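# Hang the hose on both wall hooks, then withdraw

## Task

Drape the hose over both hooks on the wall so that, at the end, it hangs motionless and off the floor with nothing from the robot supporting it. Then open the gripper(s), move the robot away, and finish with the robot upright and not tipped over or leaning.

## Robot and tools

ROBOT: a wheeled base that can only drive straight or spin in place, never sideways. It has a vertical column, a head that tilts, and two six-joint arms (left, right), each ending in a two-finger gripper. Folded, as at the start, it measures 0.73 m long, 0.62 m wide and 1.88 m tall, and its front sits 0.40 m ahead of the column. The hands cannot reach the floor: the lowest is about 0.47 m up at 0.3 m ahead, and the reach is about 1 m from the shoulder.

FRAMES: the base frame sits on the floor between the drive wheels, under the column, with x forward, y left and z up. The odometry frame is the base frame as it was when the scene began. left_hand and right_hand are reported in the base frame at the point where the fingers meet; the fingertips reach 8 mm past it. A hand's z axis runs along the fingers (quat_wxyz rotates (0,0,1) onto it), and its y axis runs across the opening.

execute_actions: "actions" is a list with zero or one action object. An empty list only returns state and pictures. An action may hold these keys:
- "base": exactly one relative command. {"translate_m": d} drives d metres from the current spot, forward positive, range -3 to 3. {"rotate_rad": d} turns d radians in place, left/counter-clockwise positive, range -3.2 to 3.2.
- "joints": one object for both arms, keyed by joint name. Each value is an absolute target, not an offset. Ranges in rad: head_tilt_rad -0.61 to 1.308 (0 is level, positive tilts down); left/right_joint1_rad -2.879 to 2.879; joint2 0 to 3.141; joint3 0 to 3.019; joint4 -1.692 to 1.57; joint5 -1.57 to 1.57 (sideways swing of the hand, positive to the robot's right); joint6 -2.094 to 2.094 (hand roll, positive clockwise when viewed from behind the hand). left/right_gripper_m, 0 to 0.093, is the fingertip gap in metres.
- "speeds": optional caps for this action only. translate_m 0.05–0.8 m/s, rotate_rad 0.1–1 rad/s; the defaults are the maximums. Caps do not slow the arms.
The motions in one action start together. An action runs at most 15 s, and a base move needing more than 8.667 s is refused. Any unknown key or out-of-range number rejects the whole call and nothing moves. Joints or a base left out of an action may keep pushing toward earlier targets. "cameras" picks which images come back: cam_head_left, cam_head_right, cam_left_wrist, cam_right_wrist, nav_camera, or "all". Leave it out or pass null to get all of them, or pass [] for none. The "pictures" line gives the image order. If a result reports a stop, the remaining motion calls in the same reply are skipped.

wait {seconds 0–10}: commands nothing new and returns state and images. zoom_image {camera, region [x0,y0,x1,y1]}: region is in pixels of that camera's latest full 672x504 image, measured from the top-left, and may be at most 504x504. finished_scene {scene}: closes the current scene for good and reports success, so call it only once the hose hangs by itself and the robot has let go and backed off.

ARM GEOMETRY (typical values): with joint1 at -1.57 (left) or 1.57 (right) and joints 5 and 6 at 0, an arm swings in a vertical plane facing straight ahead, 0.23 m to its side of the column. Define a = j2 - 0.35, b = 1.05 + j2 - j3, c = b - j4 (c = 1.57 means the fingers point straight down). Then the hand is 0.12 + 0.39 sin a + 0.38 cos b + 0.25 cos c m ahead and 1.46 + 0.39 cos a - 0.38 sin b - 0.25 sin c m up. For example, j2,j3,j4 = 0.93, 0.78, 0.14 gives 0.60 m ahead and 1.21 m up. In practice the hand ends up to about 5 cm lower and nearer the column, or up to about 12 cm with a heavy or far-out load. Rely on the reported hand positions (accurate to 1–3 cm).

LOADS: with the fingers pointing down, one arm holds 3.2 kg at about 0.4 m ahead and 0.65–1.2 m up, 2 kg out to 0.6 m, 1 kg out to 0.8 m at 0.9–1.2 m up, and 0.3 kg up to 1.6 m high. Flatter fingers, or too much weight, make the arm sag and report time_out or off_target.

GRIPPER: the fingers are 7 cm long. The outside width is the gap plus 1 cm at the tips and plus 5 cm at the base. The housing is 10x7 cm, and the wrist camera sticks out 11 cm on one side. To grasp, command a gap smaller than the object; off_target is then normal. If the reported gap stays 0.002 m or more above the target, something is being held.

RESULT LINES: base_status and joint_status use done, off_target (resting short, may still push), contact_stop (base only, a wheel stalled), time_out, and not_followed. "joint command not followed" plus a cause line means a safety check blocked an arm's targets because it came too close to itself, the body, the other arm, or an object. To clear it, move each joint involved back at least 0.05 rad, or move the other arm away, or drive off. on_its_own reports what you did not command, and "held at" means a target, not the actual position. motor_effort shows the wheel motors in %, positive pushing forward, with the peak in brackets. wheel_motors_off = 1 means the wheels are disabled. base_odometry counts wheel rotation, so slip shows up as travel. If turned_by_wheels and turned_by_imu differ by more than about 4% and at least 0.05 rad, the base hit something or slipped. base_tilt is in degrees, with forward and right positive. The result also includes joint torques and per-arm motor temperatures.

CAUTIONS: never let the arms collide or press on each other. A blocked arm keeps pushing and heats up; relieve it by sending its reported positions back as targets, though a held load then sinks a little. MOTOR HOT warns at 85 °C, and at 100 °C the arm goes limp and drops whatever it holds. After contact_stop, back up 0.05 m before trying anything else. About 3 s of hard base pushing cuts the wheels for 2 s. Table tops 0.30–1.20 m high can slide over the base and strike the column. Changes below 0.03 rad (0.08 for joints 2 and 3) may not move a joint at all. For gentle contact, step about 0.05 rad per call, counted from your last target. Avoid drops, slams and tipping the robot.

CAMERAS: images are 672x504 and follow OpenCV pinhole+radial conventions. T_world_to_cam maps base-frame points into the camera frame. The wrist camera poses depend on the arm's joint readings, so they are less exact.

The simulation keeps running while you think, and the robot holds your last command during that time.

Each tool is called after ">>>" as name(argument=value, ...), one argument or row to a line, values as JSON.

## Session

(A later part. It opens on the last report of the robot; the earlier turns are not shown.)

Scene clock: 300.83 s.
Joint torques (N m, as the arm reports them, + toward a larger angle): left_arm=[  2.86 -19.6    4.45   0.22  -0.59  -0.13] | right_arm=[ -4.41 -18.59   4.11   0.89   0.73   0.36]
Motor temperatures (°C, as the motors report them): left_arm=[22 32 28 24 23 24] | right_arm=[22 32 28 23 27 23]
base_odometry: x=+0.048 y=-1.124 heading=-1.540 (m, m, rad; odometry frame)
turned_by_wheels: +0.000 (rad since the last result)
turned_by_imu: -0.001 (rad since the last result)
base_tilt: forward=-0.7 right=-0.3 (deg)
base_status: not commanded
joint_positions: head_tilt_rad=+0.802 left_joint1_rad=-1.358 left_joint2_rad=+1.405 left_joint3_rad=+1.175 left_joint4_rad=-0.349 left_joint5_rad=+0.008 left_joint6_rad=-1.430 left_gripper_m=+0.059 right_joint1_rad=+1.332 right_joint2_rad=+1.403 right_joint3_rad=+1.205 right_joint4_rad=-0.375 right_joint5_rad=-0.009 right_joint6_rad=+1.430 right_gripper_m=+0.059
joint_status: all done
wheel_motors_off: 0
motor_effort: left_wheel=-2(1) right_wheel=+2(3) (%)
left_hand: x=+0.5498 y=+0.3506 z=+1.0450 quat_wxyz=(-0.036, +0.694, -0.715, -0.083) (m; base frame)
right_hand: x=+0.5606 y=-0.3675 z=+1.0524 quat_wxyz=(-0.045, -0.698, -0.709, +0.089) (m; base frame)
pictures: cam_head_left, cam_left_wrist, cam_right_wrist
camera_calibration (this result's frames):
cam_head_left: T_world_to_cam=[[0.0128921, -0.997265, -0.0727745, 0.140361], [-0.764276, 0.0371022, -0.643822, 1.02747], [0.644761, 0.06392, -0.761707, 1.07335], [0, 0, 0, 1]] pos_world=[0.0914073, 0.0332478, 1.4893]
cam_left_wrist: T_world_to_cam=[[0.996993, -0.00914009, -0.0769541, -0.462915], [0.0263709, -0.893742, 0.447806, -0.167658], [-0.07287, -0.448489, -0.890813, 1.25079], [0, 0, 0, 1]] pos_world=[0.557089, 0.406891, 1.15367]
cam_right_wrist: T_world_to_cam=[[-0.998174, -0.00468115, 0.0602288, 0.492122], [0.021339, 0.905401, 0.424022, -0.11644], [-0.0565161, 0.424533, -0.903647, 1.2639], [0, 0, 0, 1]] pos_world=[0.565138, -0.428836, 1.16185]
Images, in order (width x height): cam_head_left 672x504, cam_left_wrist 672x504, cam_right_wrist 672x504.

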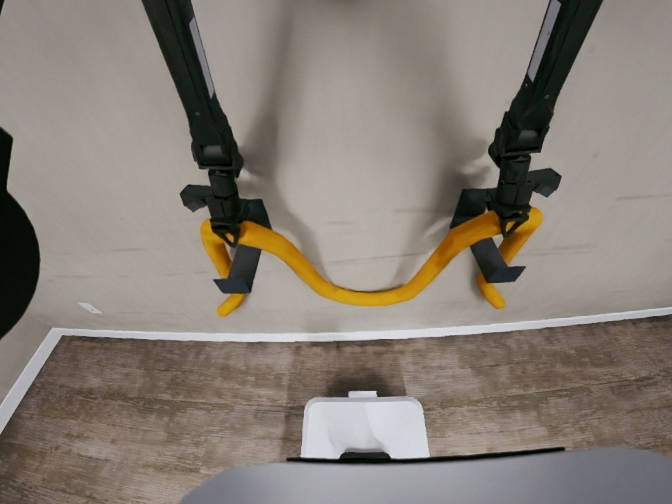

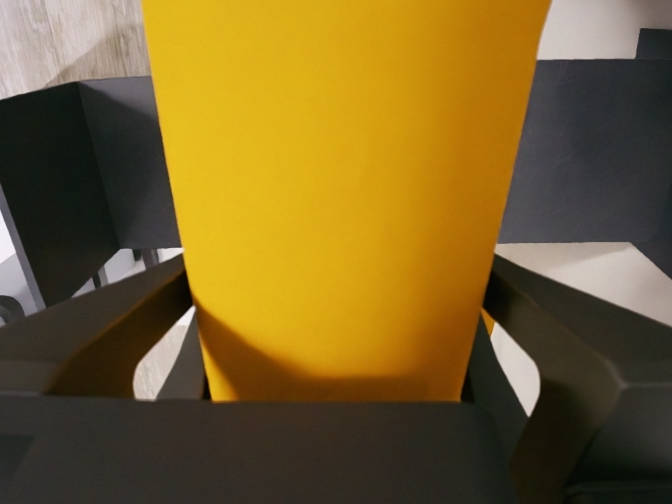

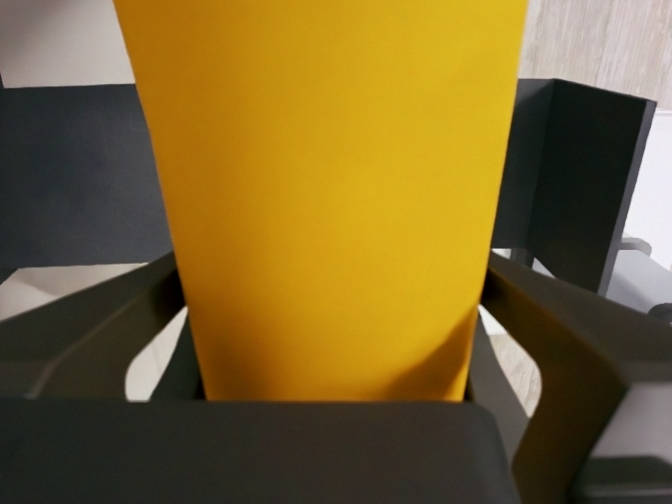

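>>> execute_actions(
  actions=[
    {"joints":{"left_joint2_rad":1.5,"left_joint3_rad":1.3,"left_joint4_rad":-0.26,"right_joint2_rad":1.51,"right_joint3_rad":1.34,"right_joint4_rad":-0.28}},
  ],
  cameras=["cam_head_left","cam_left_wrist","cam_right_wrist"],
)

Scene clock: 311.00 s.
Joint torques (N m, as the arm reports them, + toward a larger angle): left_arm=[  3.1  -20.32   3.64   0.1   -0.76  -0.14] | right_arm=[ -4.92 -18.27   3.45   1.07   1.05   0.35]
Motor temperatures (°C, as the motors report them): left_arm=[22 32 27 24 23 24] | right_arm=[22 33 28 23 27 23]
base_odometry: x=+0.048 y=-1.124 heading=-1.540 (m, m, rad; odometry frame)
turned_by_wheels: +0.000 (rad since the last result)
turned_by_imu: -0.001 (rad since the last result)
base_tilt: forward=-0.7 right=-0.3 (deg)
base_status: not commanded
joint_positions: head_tilt_rad=+0.802 left_joint1_rad=-1.358 left_joint2_rad=+1.548 left_joint3_rad=+1.285 left_joint4_rad=-0.274 left_joint5_rad=+0.012 left_joint6_rad=-1.430 left_gripper_m=+0.059 right_joint1_rad=+1.332 right_joint2_rad=+1.547 right_joint3_rad=+1.323 right_joint4_rad=-0.296 right_joint5_rad=-0.016 right_joint6_rad=+1.431 right_gripper_m=+0.059
joint_status: all done
wheel_motors_off: 0
motor_effort: left_wheel=-2(3) right_wheel=+2(3) (%)
left_hand: x=+0.5708 y=+0.3624 z=+0.9925 quat_wxyz=(-0.051, +0.693, -0.716, -0.069) (m; base frame)
right_hand: x=+0.5872 y=-0.3805 z=+1.0005 quat_wxyz=(-0.064, -0.696, -0.711, +0.070) (m; base frame)
pictures: cam_head_left, cam_left_wrist, cam_right_wrist
camera_calibration (this result's frames):
cam_head_left: T_world_to_cam=[[0.0128921, -0.997265, -0.0727745, 0.140361], [-0.764276, 0.0371022, -0.643822, 1.02747], [0.644761, 0.06392, -0.761707, 1.07335], [0, 0, 0, 1]] pos_world=[0.0914073, 0.0332478, 1.4893]
cam_left_wrist: T_world_to_cam=[[0.999231, -0.015828, -0.035861, -0.527397], [0.00189821, -0.89424, 0.447584, -0.119765], [-0.0391527, -0.447308, -0.893523, 1.19391], [0, 0, 0, 1]] pos_world=[0.573964, 0.4186, 1.10148]
cam_right_wrist: T_world_to_cam=[[-0.999857, -0.0151902, 0.00745669, 0.571624], [-0.0105853, 0.905251, 0.424745, -0.0652734], [-0.0132021, 0.424605, -0.905282, 1.20023], [0, 0, 0, 1]] pos_world=[0.586697, -0.441851, 1.11001]
Images, in order (width x height): cam_head_left 672x504, cam_left_wrist 672x504, cam_right_wrist 672x504.

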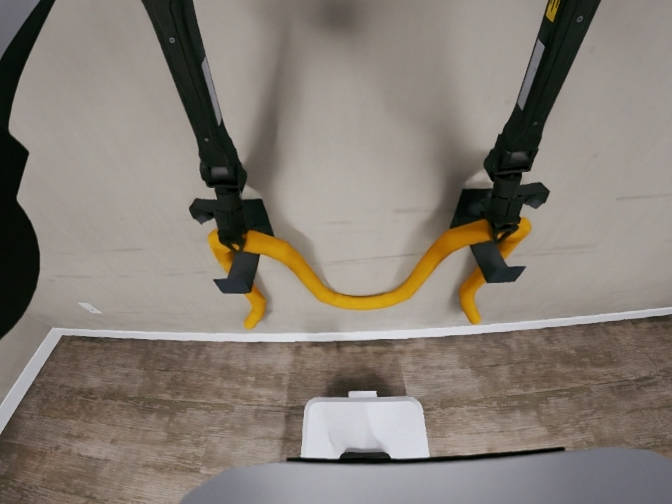

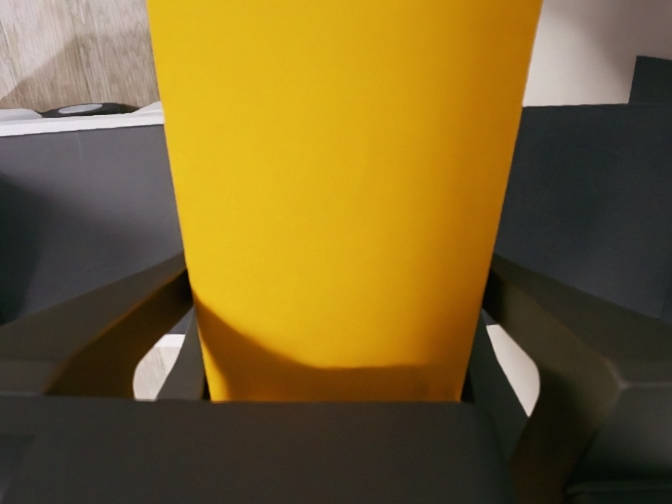

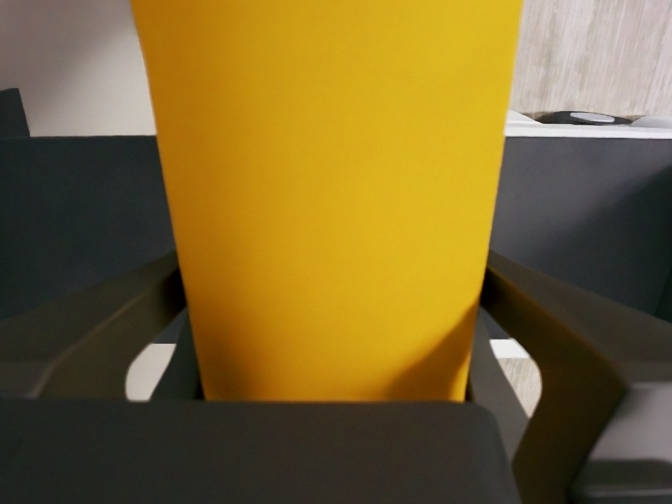

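>>> execute_actions(
  actions=[
    {"joints":{"left_joint2_rad":1.6,"left_joint3_rad":1.36,"left_joint4_rad":-0.24,"right_joint2_rad":1.62,"right_joint3_rad":1.41,"right_joint4_rad":-0.26}},
  ],
  cameras=["cam_head_left","cam_left_wrist","cam_right_wrist"],
)

Scene clock: 316.93 s.
Joint torques (N m, as the arm reports them, + toward a larger angle): left_arm=[  3.46 -17.64   4.38   0.33  -0.92  -0.13] | right_arm=[ -5.07 -15.67   3.92   1.2    0.96   0.29]
Motor temperatures (°C, as the motors report them): left_arm=[22 33 27 24 23 24] | right_arm=[22 33 27 23 27 24]
base_odometry: x=+0.048 y=-1.124 heading=-1.540 (m, m, rad; odometry frame)
turned_by_wheels: +0.000 (rad since the last result)
turned_by_imu: -0.001 (rad since the last result)
base_tilt: forward=-0.7 right=-0.3 (deg)
base_status: not commanded
joint_positions: head_tilt_rad=+0.802 left_joint1_rad=-1.358 left_joint2_rad=+1.608 left_joint3_rad=+1.335 left_joint4_rad=-0.260 left_joint5_rad=+0.017 left_joint6_rad=-1.430 left_gripper_m=+0.058 right_joint1_rad=+1.332 right_joint2_rad=+1.619 right_joint3_rad=+1.386 right_joint4_rad=-0.279 right_joint5_rad=-0.014 right_joint6_rad=+1.436 right_gripper_m=+0.059
joint_status: all done
wheel_motors_off: 0
motor_effort: left_wheel=+0(2) right_wheel=+2(3) (%)
left_hand: x=+0.5753 y=+0.3664 z=+0.9699 quat_wxyz=(-0.052, +0.693, -0.716, -0.066) (m; base frame)
right_hand: x=+0.5942 y=-0.3873 z=+0.9739 quat_wxyz=(-0.068, -0.698, -0.710, +0.069) (m; base frame)
pictures: cam_head_left, cam_left_wrist, cam_right_wrist
camera_calibration (this result's frames):
cam_head_left: T_world_to_cam=[[0.0128921, -0.997265, -0.0727745, 0.140361], [-0.764276, 0.0371022, -0.643822, 1.02747], [0.644761, 0.06392, -0.761707, 1.07335], [0, 0, 0, 1]] pos_world=[0.0914073, 0.0332478, 1.4893]
cam_left_wrist: T_world_to_cam=[[0.999371, -0.0162841, -0.0315113, -0.536796], [-0.000311192, -0.89238, 0.451285, -0.109144], [-0.0354688, -0.450992, -0.891823, 1.17322], [0, 0, 0, 1]] pos_world=[0.578037, 0.422974, 1.07865]
cam_right_wrist: T_world_to_cam=[[-0.999935, -0.0113855, -0.000346008, 0.587837], [-0.0104673, 0.906462, 0.422157, -0.044794], [-0.00449282, 0.422133, -0.906523, 1.17416], [0, 0, 0, 1]] pos_world=[0.592605, -0.448354, 1.08351]
Images, in order (width x height): cam_head_left 672x504, cam_left_wrist 672x504, cam_right_wrist 672x504.

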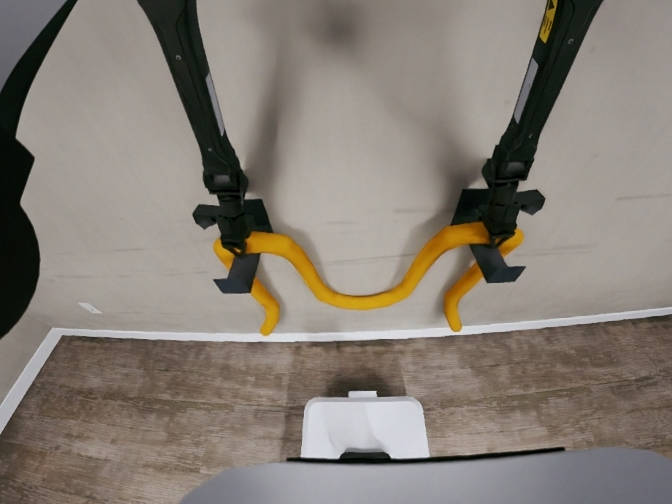

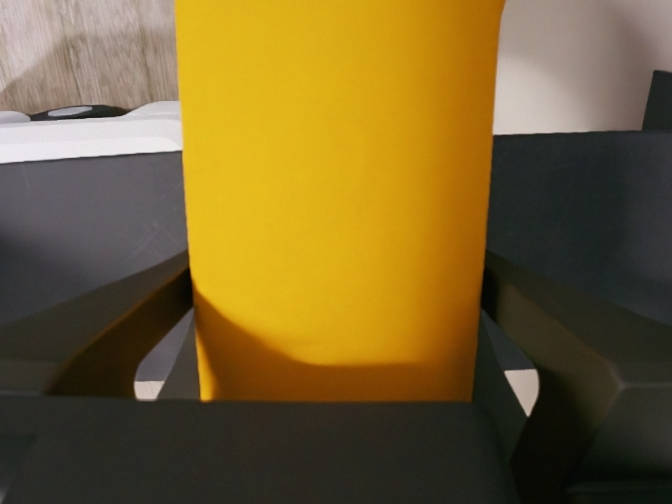

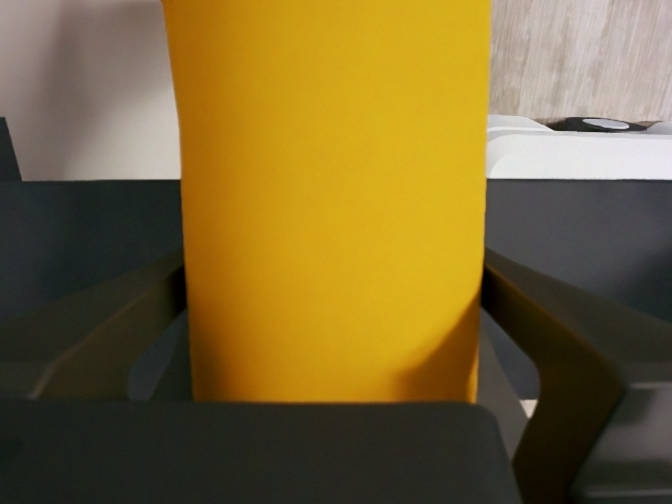

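Weight is on the hooks. Release.

>>> execute_actions(
  actions=[
    {"joints":{"left_gripper_m":0.09,"right_gripper_m":0.09}},
  ],
  cameras=["cam_head_left"],
)

>>> execute_actions(
  actions=[
    {"joints":{"left_joint2_rad":1.2,"left_joint3_rad":1.12,"left_joint4_rad":-0.44,"right_joint2_rad":1.2,"right_joint3_rad":1.14,"right_joint4_rad":-0.46}},
  ],
  cameras=["cam_head_left"],
)

>>> execute_actions(
  actions=[
    {"base":{"translate_m":-0.7},"joints":{"head_tilt_rad":0.5}},
  ],
  cameras=["cam_head_left","nav_camera"],
)

Scene clock: 325.47 s.
Joint torques (N m, as the arm reports them, + toward a larger angle): left_arm=[  2.87 -17.54   3.71  -0.05  -0.41  -0.1 ] | right_arm=[ -4.76 -15.8    3.21   0.85   0.44   0.27]
Motor temperatures (°C, as the motors report them): left_arm=[22 32 27 24 23 24] | right_arm=[22 32 27 23 27 23]
base_odometry: x=+0.048 y=-1.124 heading=-1.540 (m, m, rad; odometry frame)
turned_by_wheels: +0.000 (rad since the last result)
turned_by_imu: -0.001 (rad since the last result)
base_tilt: forward=-0.7 right=-0.2 (deg)
base_status: not commanded
joint_positions: head_tilt_rad=+0.802 left_joint1_rad=-1.348 left_joint2_rad=+1.604 left_joint3_rad=+1.347 left_joint4_rad=-0.248 left_joint5_rad=+0.003 left_joint6_rad=-1.433 left_gripper_m=+0.090 right_joint1_rad=+1.327 right_joint2_rad=+1.617 right_joint3_rad=+1.398 right_joint4_rad=-0.269 right_joint5_rad=-0.003 right_joint6_rad=+1.438 right_gripper_m=+0.090
joint_status: all done
wheel_motors_off: 0
motor_effort: left_wheel=+0(0) right_wheel=+2(2) (%)
left_hand: x=+0.5869 y=+0.3756 z=+0.9747 quat_wxyz=(-0.070, +0.694, -0.714, -0.065) (m; base frame)
right_hand: x=+0.6043 y=-0.3930 z=+0.9775 quat_wxyz=(-0.082, -0.698, -0.708, +0.067) (m; base frame)
pictures: cam_head_left
camera_calibration (this result's frames):
cam_head_left: T_world_to_cam=[[0.0128921, -0.997265, -0.0727745, 0.140361], [-0.764276, 0.0371022, -0.643822, 1.02747], [0.644761, 0.06392, -0.761707, 1.07335], [0, 0, 0, 1]] pos_world=[0.0914073, 0.0332478, 1.4893]
Images, in order (width x height): cam_head_left 672x504.

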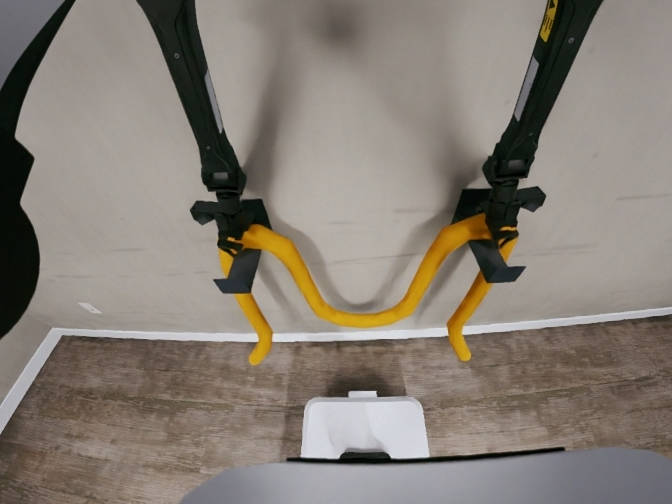

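Scene clock: 326.83 s.
Joint torques (N m, as the arm reports them, + toward a larger angle): left_arm=[  1.71 -14.81   4.55  -0.39  -0.39  -0.08] | right_arm=[ -3.12 -13.67   3.81   0.2    0.42   0.26]
Motor temperatures (°C, as the motors report them): left_arm=[22 32 27 24 23 24] | right_arm=[22 32 27 23 27 23]
base_odometry: x=+0.048 y=-1.124 heading=-1.540 (m, m, rad; odometry frame)
turned_by_wheels: +0.000 (rad since the last result)
turned_by_imu: +0.000 (rad since the last result)
base_tilt: forward=-0.7 right=-0.3 (deg)
base_status: not commanded
joint_positions: head_tilt_rad=+0.802 left_joint1_rad=-1.348 left_joint2_rad=+1.190 left_joint3_rad=+1.115 left_joint4_rad=-0.441 left_joint5_rad=+0.003 left_joint6_rad=-1.436 left_gripper_m=+0.090 right_joint1_rad=+1.325 right_joint2_rad=+1.192 right_joint3_rad=+1.136 right_joint4_rad=-0.458 right_joint5_rad=-0.003 right_joint6_rad=+1.439 right_gripper_m=+0.090
joint_status: all done
wheel_motors_off: 0
motor_effort: left_wheel=-1(4) right_wheel=+2(3) (%)
left_hand: x=+0.5722 y=+0.3430 z=+1.1332 quat_wxyz=(-0.065, +0.696, -0.712, -0.069) (m; base frame)
right_hand: x=+0.5783 y=-0.3565 z=+1.1385 quat_wxyz=(-0.073, -0.700, -0.707, +0.076) (m; base frame)
pictures: cam_head_left
camera_calibration (this result's frames):
cam_head_left: T_world_to_cam=[[0.0128921, -0.997265, -0.0727745, 0.140361], [-0.764276, 0.0371022, -0.643822, 1.02747], [0.644761, 0.06392, -0.761707, 1.07335], [0, 0, 0, 1]] pos_world=[0.0914073, 0.0332478, 1.4893]
Images, in order (width x height): cam_head_left 672x504.

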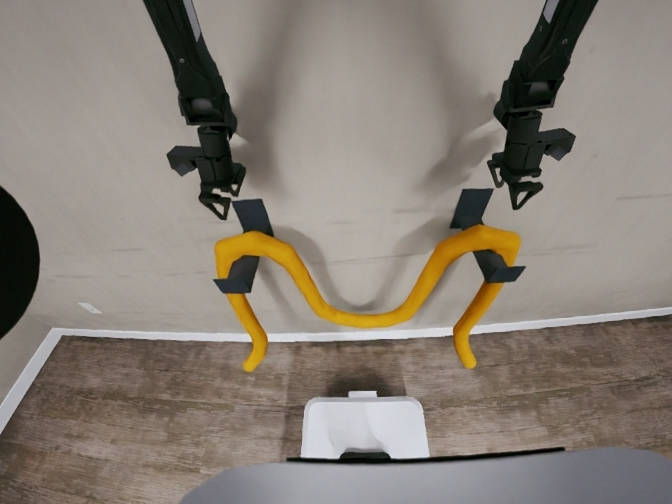

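Scene clock: 329.87 s.
Joint torques (N m, as the arm reports them, + toward a larger angle): left_arm=[  1.66 -14.72   4.39  -0.37  -0.39  -0.09] | right_arm=[ -2.91 -13.8    3.91   0.21   0.41   0.26]
Motor temperatures (°C, as the motors report them): left_arm=[22 32 27 24 23 24] | right_arm=[22 32 27 23 27 23]
base_odometry: x=+0.026 y=-0.424 heading=-1.542 (m, m, rad; odometry frame)
turned_by_wheels: -0.002 (rad since the last result)
turned_by_imu: -0.004 (rad since the last result)
base_tilt: forward=-0.7 right=-0.2 (deg)
base_status: done
joint_positions: head_tilt_rad=+0.518 left_joint1_rad=-1.346 left_joint2_rad=+1.192 left_joint3_rad=+1.113 left_joint4_rad=-0.441 left_joint5_rad=+0.002 left_joint6_rad=-1.436 left_gripper_m=+0.090 right_joint1_rad=+1.322 right_joint2_rad=+1.193 right_joint3_rad=+1.135 right_joint4_rad=-0.458 right_joint5_rad=-0.002 right_joint6_rad=+1.439 right_gripper_m=+0.090
joint_status: all done
wheel_motors_off: 0
motor_effort: left_wheel=-1(71) right_wheel=+1(75) (%)
left_hand: x=+0.5707 y=+0.3445 z=+1.1324 quat_wxyz=(-0.065, +0.696, -0.711, -0.071) (m; base frame)
right_hand: x=+0.5773 y=-0.3584 z=+1.1383 quat_wxyz=(-0.073, -0.700, -0.706, +0.078) (m; base frame)
pictures: cam_head_left, nav_camera
camera_calibration (this result's frames):
cam_head_left: T_world_to_cam=[[0.0327928, -0.997265, -0.0662342, 0.129294], [-0.552938, 0.0371022, -0.832396, 1.30731], [0.832577, 0.06392, -0.550209, 0.738249], [0, 0, 0, 1]] pos_world=[0.10397, 0.0332478, 1.50295]
Images, in order (width x height): cam_head_left 672x504, nav_camera 672x504.

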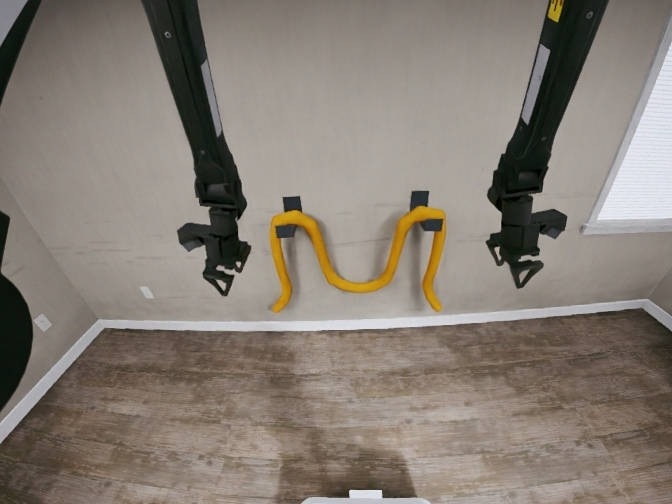

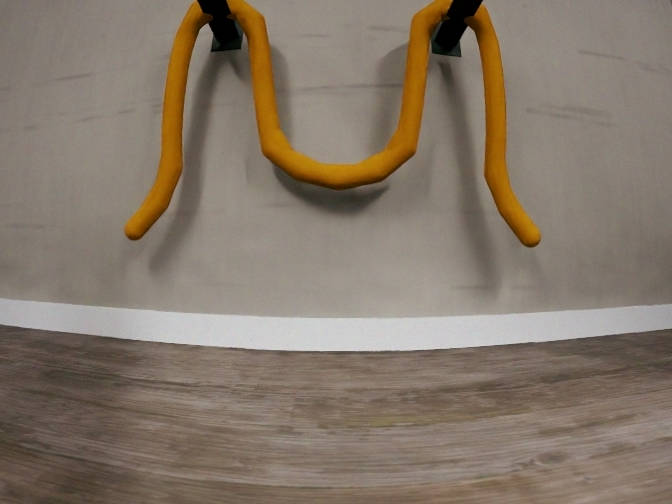

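>>> execute_actions(
  actions=[],
  cameras=["nav_camera"],
)

Scene clock: 334.70 s.
Joint torques (N m, as the arm reports them, + toward a larger angle): left_arm=[  1.46 -14.94   4.39  -0.37  -0.38  -0.08] | right_arm=[ -2.96 -13.66   3.88   0.24   0.41   0.27]
Motor temperatures (°C, as the motors report them): left_arm=[22 32 27 24 23 24] | right_arm=[22 32 27 23 27 23]
base_odometry: x=+0.026 y=-0.424 heading=-1.542 (m, m, rad; odometry frame)
turned_by_wheels: +0.000 (rad since the last result)
turned_by_imu: +0.000 (rad since the last result)
base_tilt: forward=-0.7 right=-0.3 (deg)
base_status: done
joint_positions: head_tilt_rad=+0.518 left_joint1_rad=-1.346 left_joint2_rad=+1.192 left_joint3_rad=+1.113 left_joint4_rad=-0.441 left_joint5_rad=+0.002 left_joint6_rad=-1.436 left_gripper_m=+0.090 right_joint1_rad=+1.322 right_joint2_rad=+1.193 right_joint3_rad=+1.135 right_joint4_rad=-0.458 right_joint5_rad=-0.002 right_joint6_rad=+1.439 right_gripper_m=+0.090
joint_status: all done
wheel_motors_off: 0
motor_effort: left_wheel=-2(71) right_wheel=+1(75) (%)
left_hand: x=+0.5707 y=+0.3445 z=+1.1324 quat_wxyz=(-0.065, +0.696, -0.711, -0.071) (m; base frame)
right_hand: x=+0.5773 y=-0.3584 z=+1.1383 quat_wxyz=(-0.073, -0.700, -0.706, +0.078) (m; base frame)
pictures: nav_camera
Images, in order (width x height): nav_camera 672x504.

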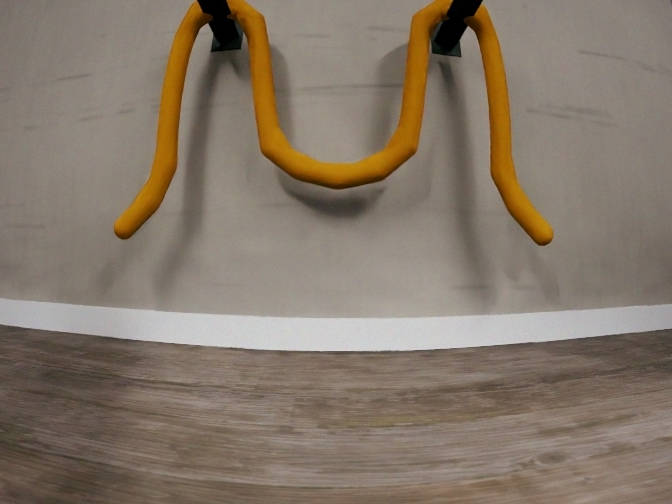

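Still swinging a bit; wait.

>>> wait(
  seconds=10,
)

>>> wait(
  seconds=0.6,
)

Scene clock: 348.13 s.
Joint torques (N m, as the arm reports them, + toward a larger angle): left_arm=[  1.53 -14.88   4.39  -0.36  -0.38  -0.08] | right_arm=[ -2.85 -13.74   3.88   0.22   0.41   0.26]
Motor temperatures (°C, as the motors report them): left_arm=[22 32 27 24 23 24] | right_arm=[22 32 27 23 26 23]
base_odometry: x=+0.026 y=-0.424 heading=-1.542 (m, m, rad; odometry frame)
turned_by_wheels: +0.000 (rad since the last result)
turned_by_imu: -0.001 (rad since the last result)
base_tilt: forward=-0.7 right=-0.2 (deg)
base_status: done
joint_positions: head_tilt_rad=+0.518 left_joint1_rad=-1.346 left_joint2_rad=+1.192 left_joint3_rad=+1.113 left_joint4_rad=-0.441 left_joint5_rad=+0.002 left_joint6_rad=-1.436 left_gripper_m=+0.090 right_joint1_rad=+1.322 right_joint2_rad=+1.193 right_joint3_rad=+1.135 right_joint4_rad=-0.458 right_joint5_rad=-0.002 right_joint6_rad=+1.439 right_gripper_m=+0.090
joint_status: all done
wheel_motors_off: 0
motor_effort: left_wheel=-2(71) right_wheel=+1(75) (%)
left_hand: x=+0.5707 y=+0.3445 z=+1.1324 quat_wxyz=(-0.065, +0.696, -0.711, -0.071) (m; base frame)
right_hand: x=+0.5773 y=-0.3584 z=+1.1383 quat_wxyz=(-0.073, -0.700, -0.706, +0.078) (m; base frame)
wait: 10.00 s; at rest from the start
pictures: cam_head_left, cam_head_right, cam_left_wrist, cam_right_wrist, nav_camera
camera_calibration (this result's frames):
cam_head_left: T_world_to_cam=[[0.0327928, -0.997265, -0.0662342, 0.129294], [-0.552938, 0.0371022, -0.832396, 1.30731], [0.832577, 0.06392, -0.550209, 0.738249], [0, 0, 0, 1]] pos_world=[0.10397, 0.0332478, 1.50295]
cam_head_right: T_world_to_cam=[[0.029638, -0.997999, -0.0558449, 0.0447886], [-0.533615, 0.0314445, -0.845142, 1.32457], [0.845208, 0.0548481, -0.531616, 0.710746], [0, 0, 0, 1]] pos_world=[0.104757, -0.0359346, 1.4998]
cam_left_wrist: T_world_to_cam=[[0.999802, -0.00616792, -0.0189436, -0.545347], [0.00252107, -0.904054, 0.42741, -0.17251], [-0.0197623, -0.427373, -0.903859, 1.30465], [0, 0, 0, 1]] pos_world=[0.571456, 0.398248, 1.24262]
cam_right_wrist: T_world_to_cam=[[-0.99999, -0.00222871, 0.00391026, 0.569699], [-0.000460283, 0.914875, 0.403737, -0.122378], [-0.00447721, 0.403731, -0.914867, 1.31381], [0, 0, 0, 1]] pos_world=[0.575519, -0.417193, 1.24914]
Images, in order (width x height): cam_head_left 672x504, cam_head_right 672x504, cam_left_wrist 672x504, cam_right_wrist 672x504, nav_camera 672x504.

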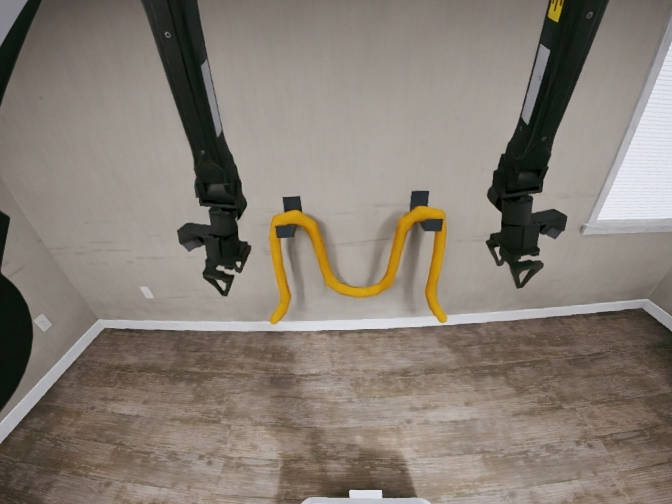

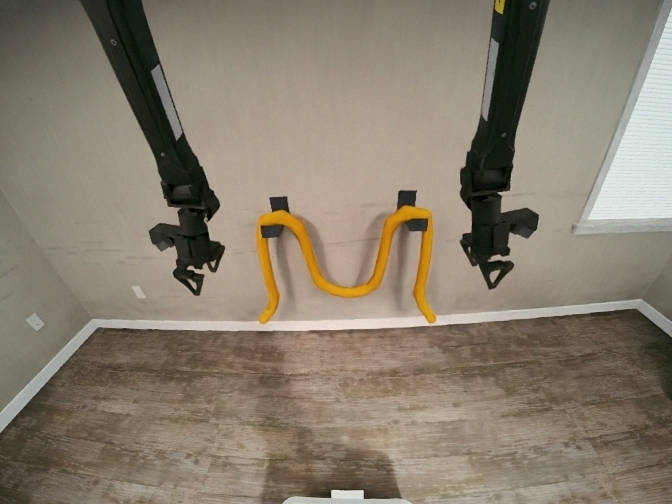

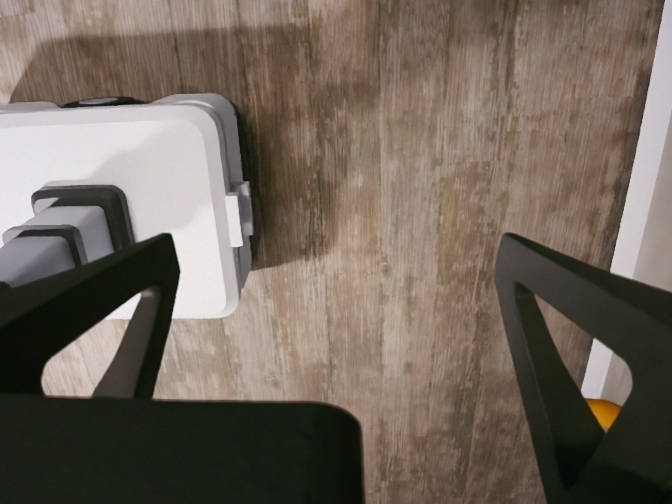

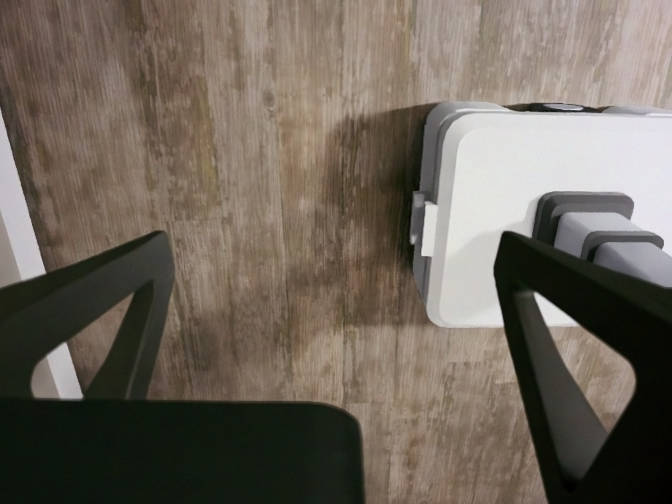

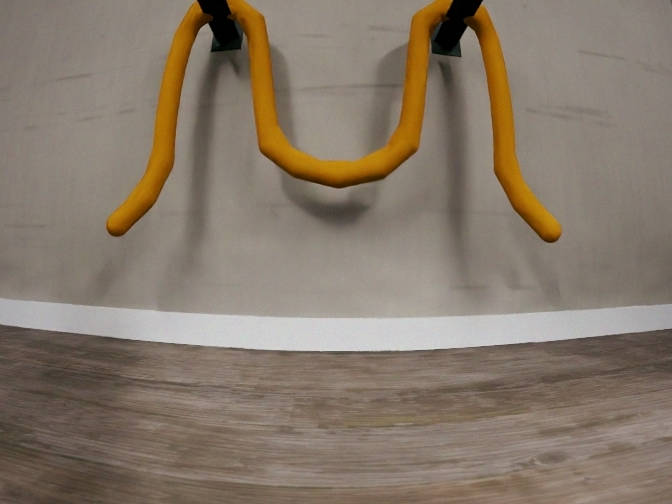

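Scene clock: 348.73 s.
Joint torques (N m, as the arm reports them, + toward a larger angle): left_arm=[  1.51 -14.91   4.38  -0.37  -0.38  -0.08] | right_arm=[ -2.89 -13.75   3.89   0.21   0.41   0.26]
Motor temperatures (°C, as the motors report them): left_arm=[22 32 27 24 23 24] | right_arm=[22 32 27 23 26 23]
base_odometry: x=+0.026 y=-0.424 heading=-1.542 (m, m, rad; odometry frame)
turned_by_wheels: +0.000 (rad since the last result)
turned_by_imu: +0.000 (rad since the last result)
base_tilt: forward=-0.7 right=-0.3 (deg)
base_status: done
joint_positions: head_tilt_rad=+0.518 left_joint1_rad=-1.346 left_joint2_rad=+1.192 left_joint3_rad=+1.113 left_joint4_rad=-0.441 left_joint5_rad=+0.002 left_joint6_rad=-1.436 left_gripper_m=+0.090 right_joint1_rad=+1.322 right_joint2_rad=+1.193 right_joint3_rad=+1.135 right_joint4_rad=-0.458 right_joint5_rad=-0.002 right_joint6_rad=+1.439 right_gripper_m=+0.090
joint_status: all done
wheel_motors_off: 0
motor_effort: left_wheel=-2(71) right_wheel=+1(75) (%)
left_hand: x=+0.5707 y=+0.3445 z=+1.1324 quat_wxyz=(-0.065, +0.696, -0.711, -0.071) (m; base frame)
right_hand: x=+0.5773 y=-0.3584 z=+1.1383 quat_wxyz=(-0.073, -0.700, -0.706, +0.078) (m; base frame)
wait: 0.60 s; at rest by 0.27 s
pictures: cam_head_left, cam_head_right, cam_left_wrist, cam_right_wrist, nav_camera
camera_calibration (this result's frames):
cam_head_left: T_world_to_cam=[[0.0327928, -0.997265, -0.0662342, 0.129294], [-0.552938, 0.0371022, -0.832396, 1.30731], [0.832577, 0.06392, -0.550209, 0.738249], [0, 0, 0, 1]] pos_world=[0.10397, 0.0332478, 1.50295]
cam_head_right: T_world_to_cam=[[0.029638, -0.997999, -0.0558449, 0.0447886], [-0.533615, 0.0314445, -0.845142, 1.32457], [0.845208, 0.0548481, -0.531616, 0.710746], [0, 0, 0, 1]] pos_world=[0.104757, -0.0359346, 1.4998]
cam_left_wrist: T_world_to_cam=[[0.999802, -0.00616792, -0.0189436, -0.545347], [0.00252107, -0.904054, 0.42741, -0.17251], [-0.0197623, -0.427373, -0.903859, 1.30465], [0, 0, 0, 1]] pos_world=[0.571456, 0.398248, 1.24262]
cam_right_wrist: T_world_to_cam=[[-0.99999, -0.00222871, 0.00391026, 0.569699], [-0.000460283, 0.914875, 0.403737, -0.122378], [-0.00447721, 0.403731, -0.914867, 1.31381], [0, 0, 0, 1]] pos_world=[0.575519, -0.417193, 1.24914]
Images, in order (width x height): cam_head_left 672x504, cam_head_right 672x504, cam_left_wrist 672x504, cam_right_wrist 672x504, nav_camera 672x504.

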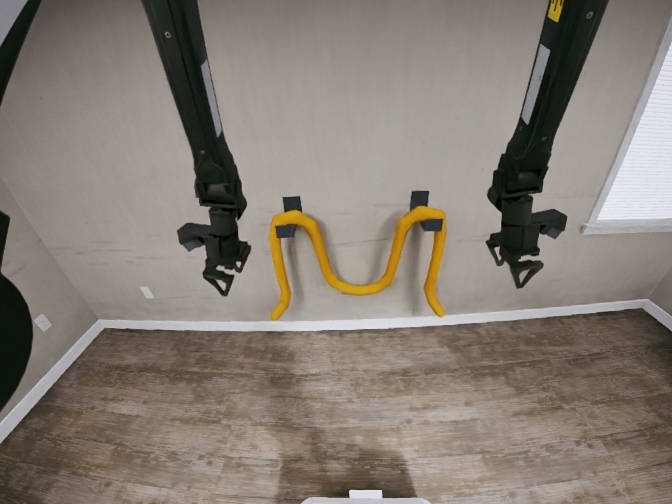

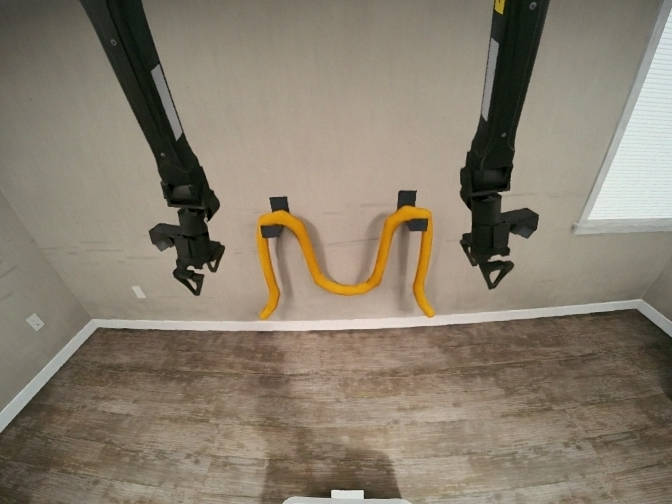

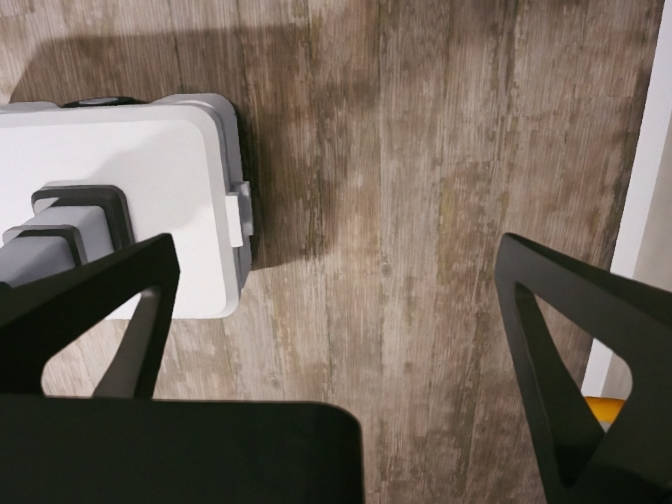

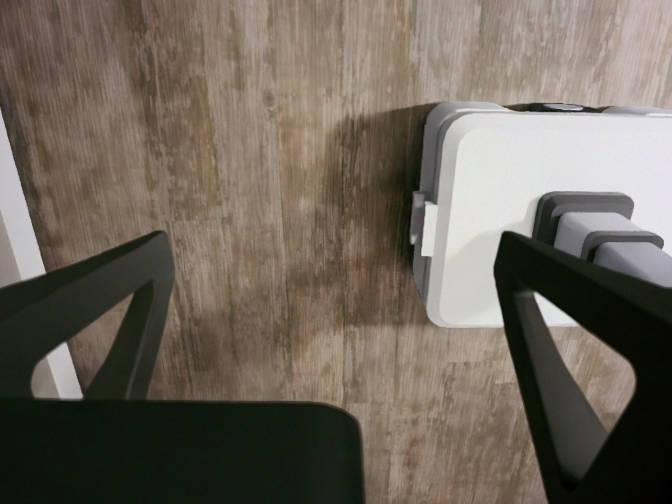

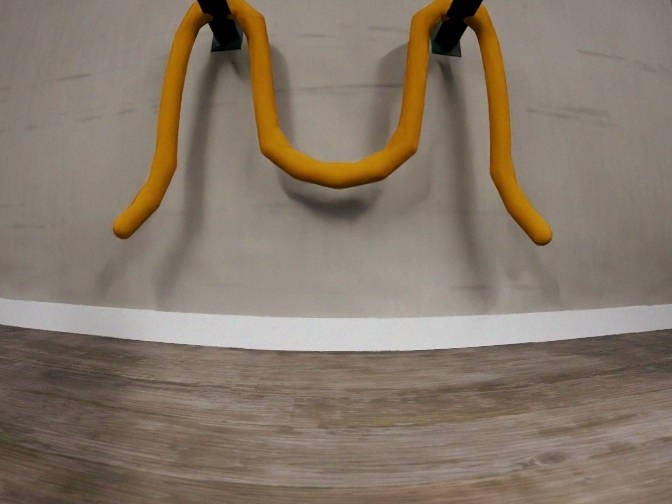

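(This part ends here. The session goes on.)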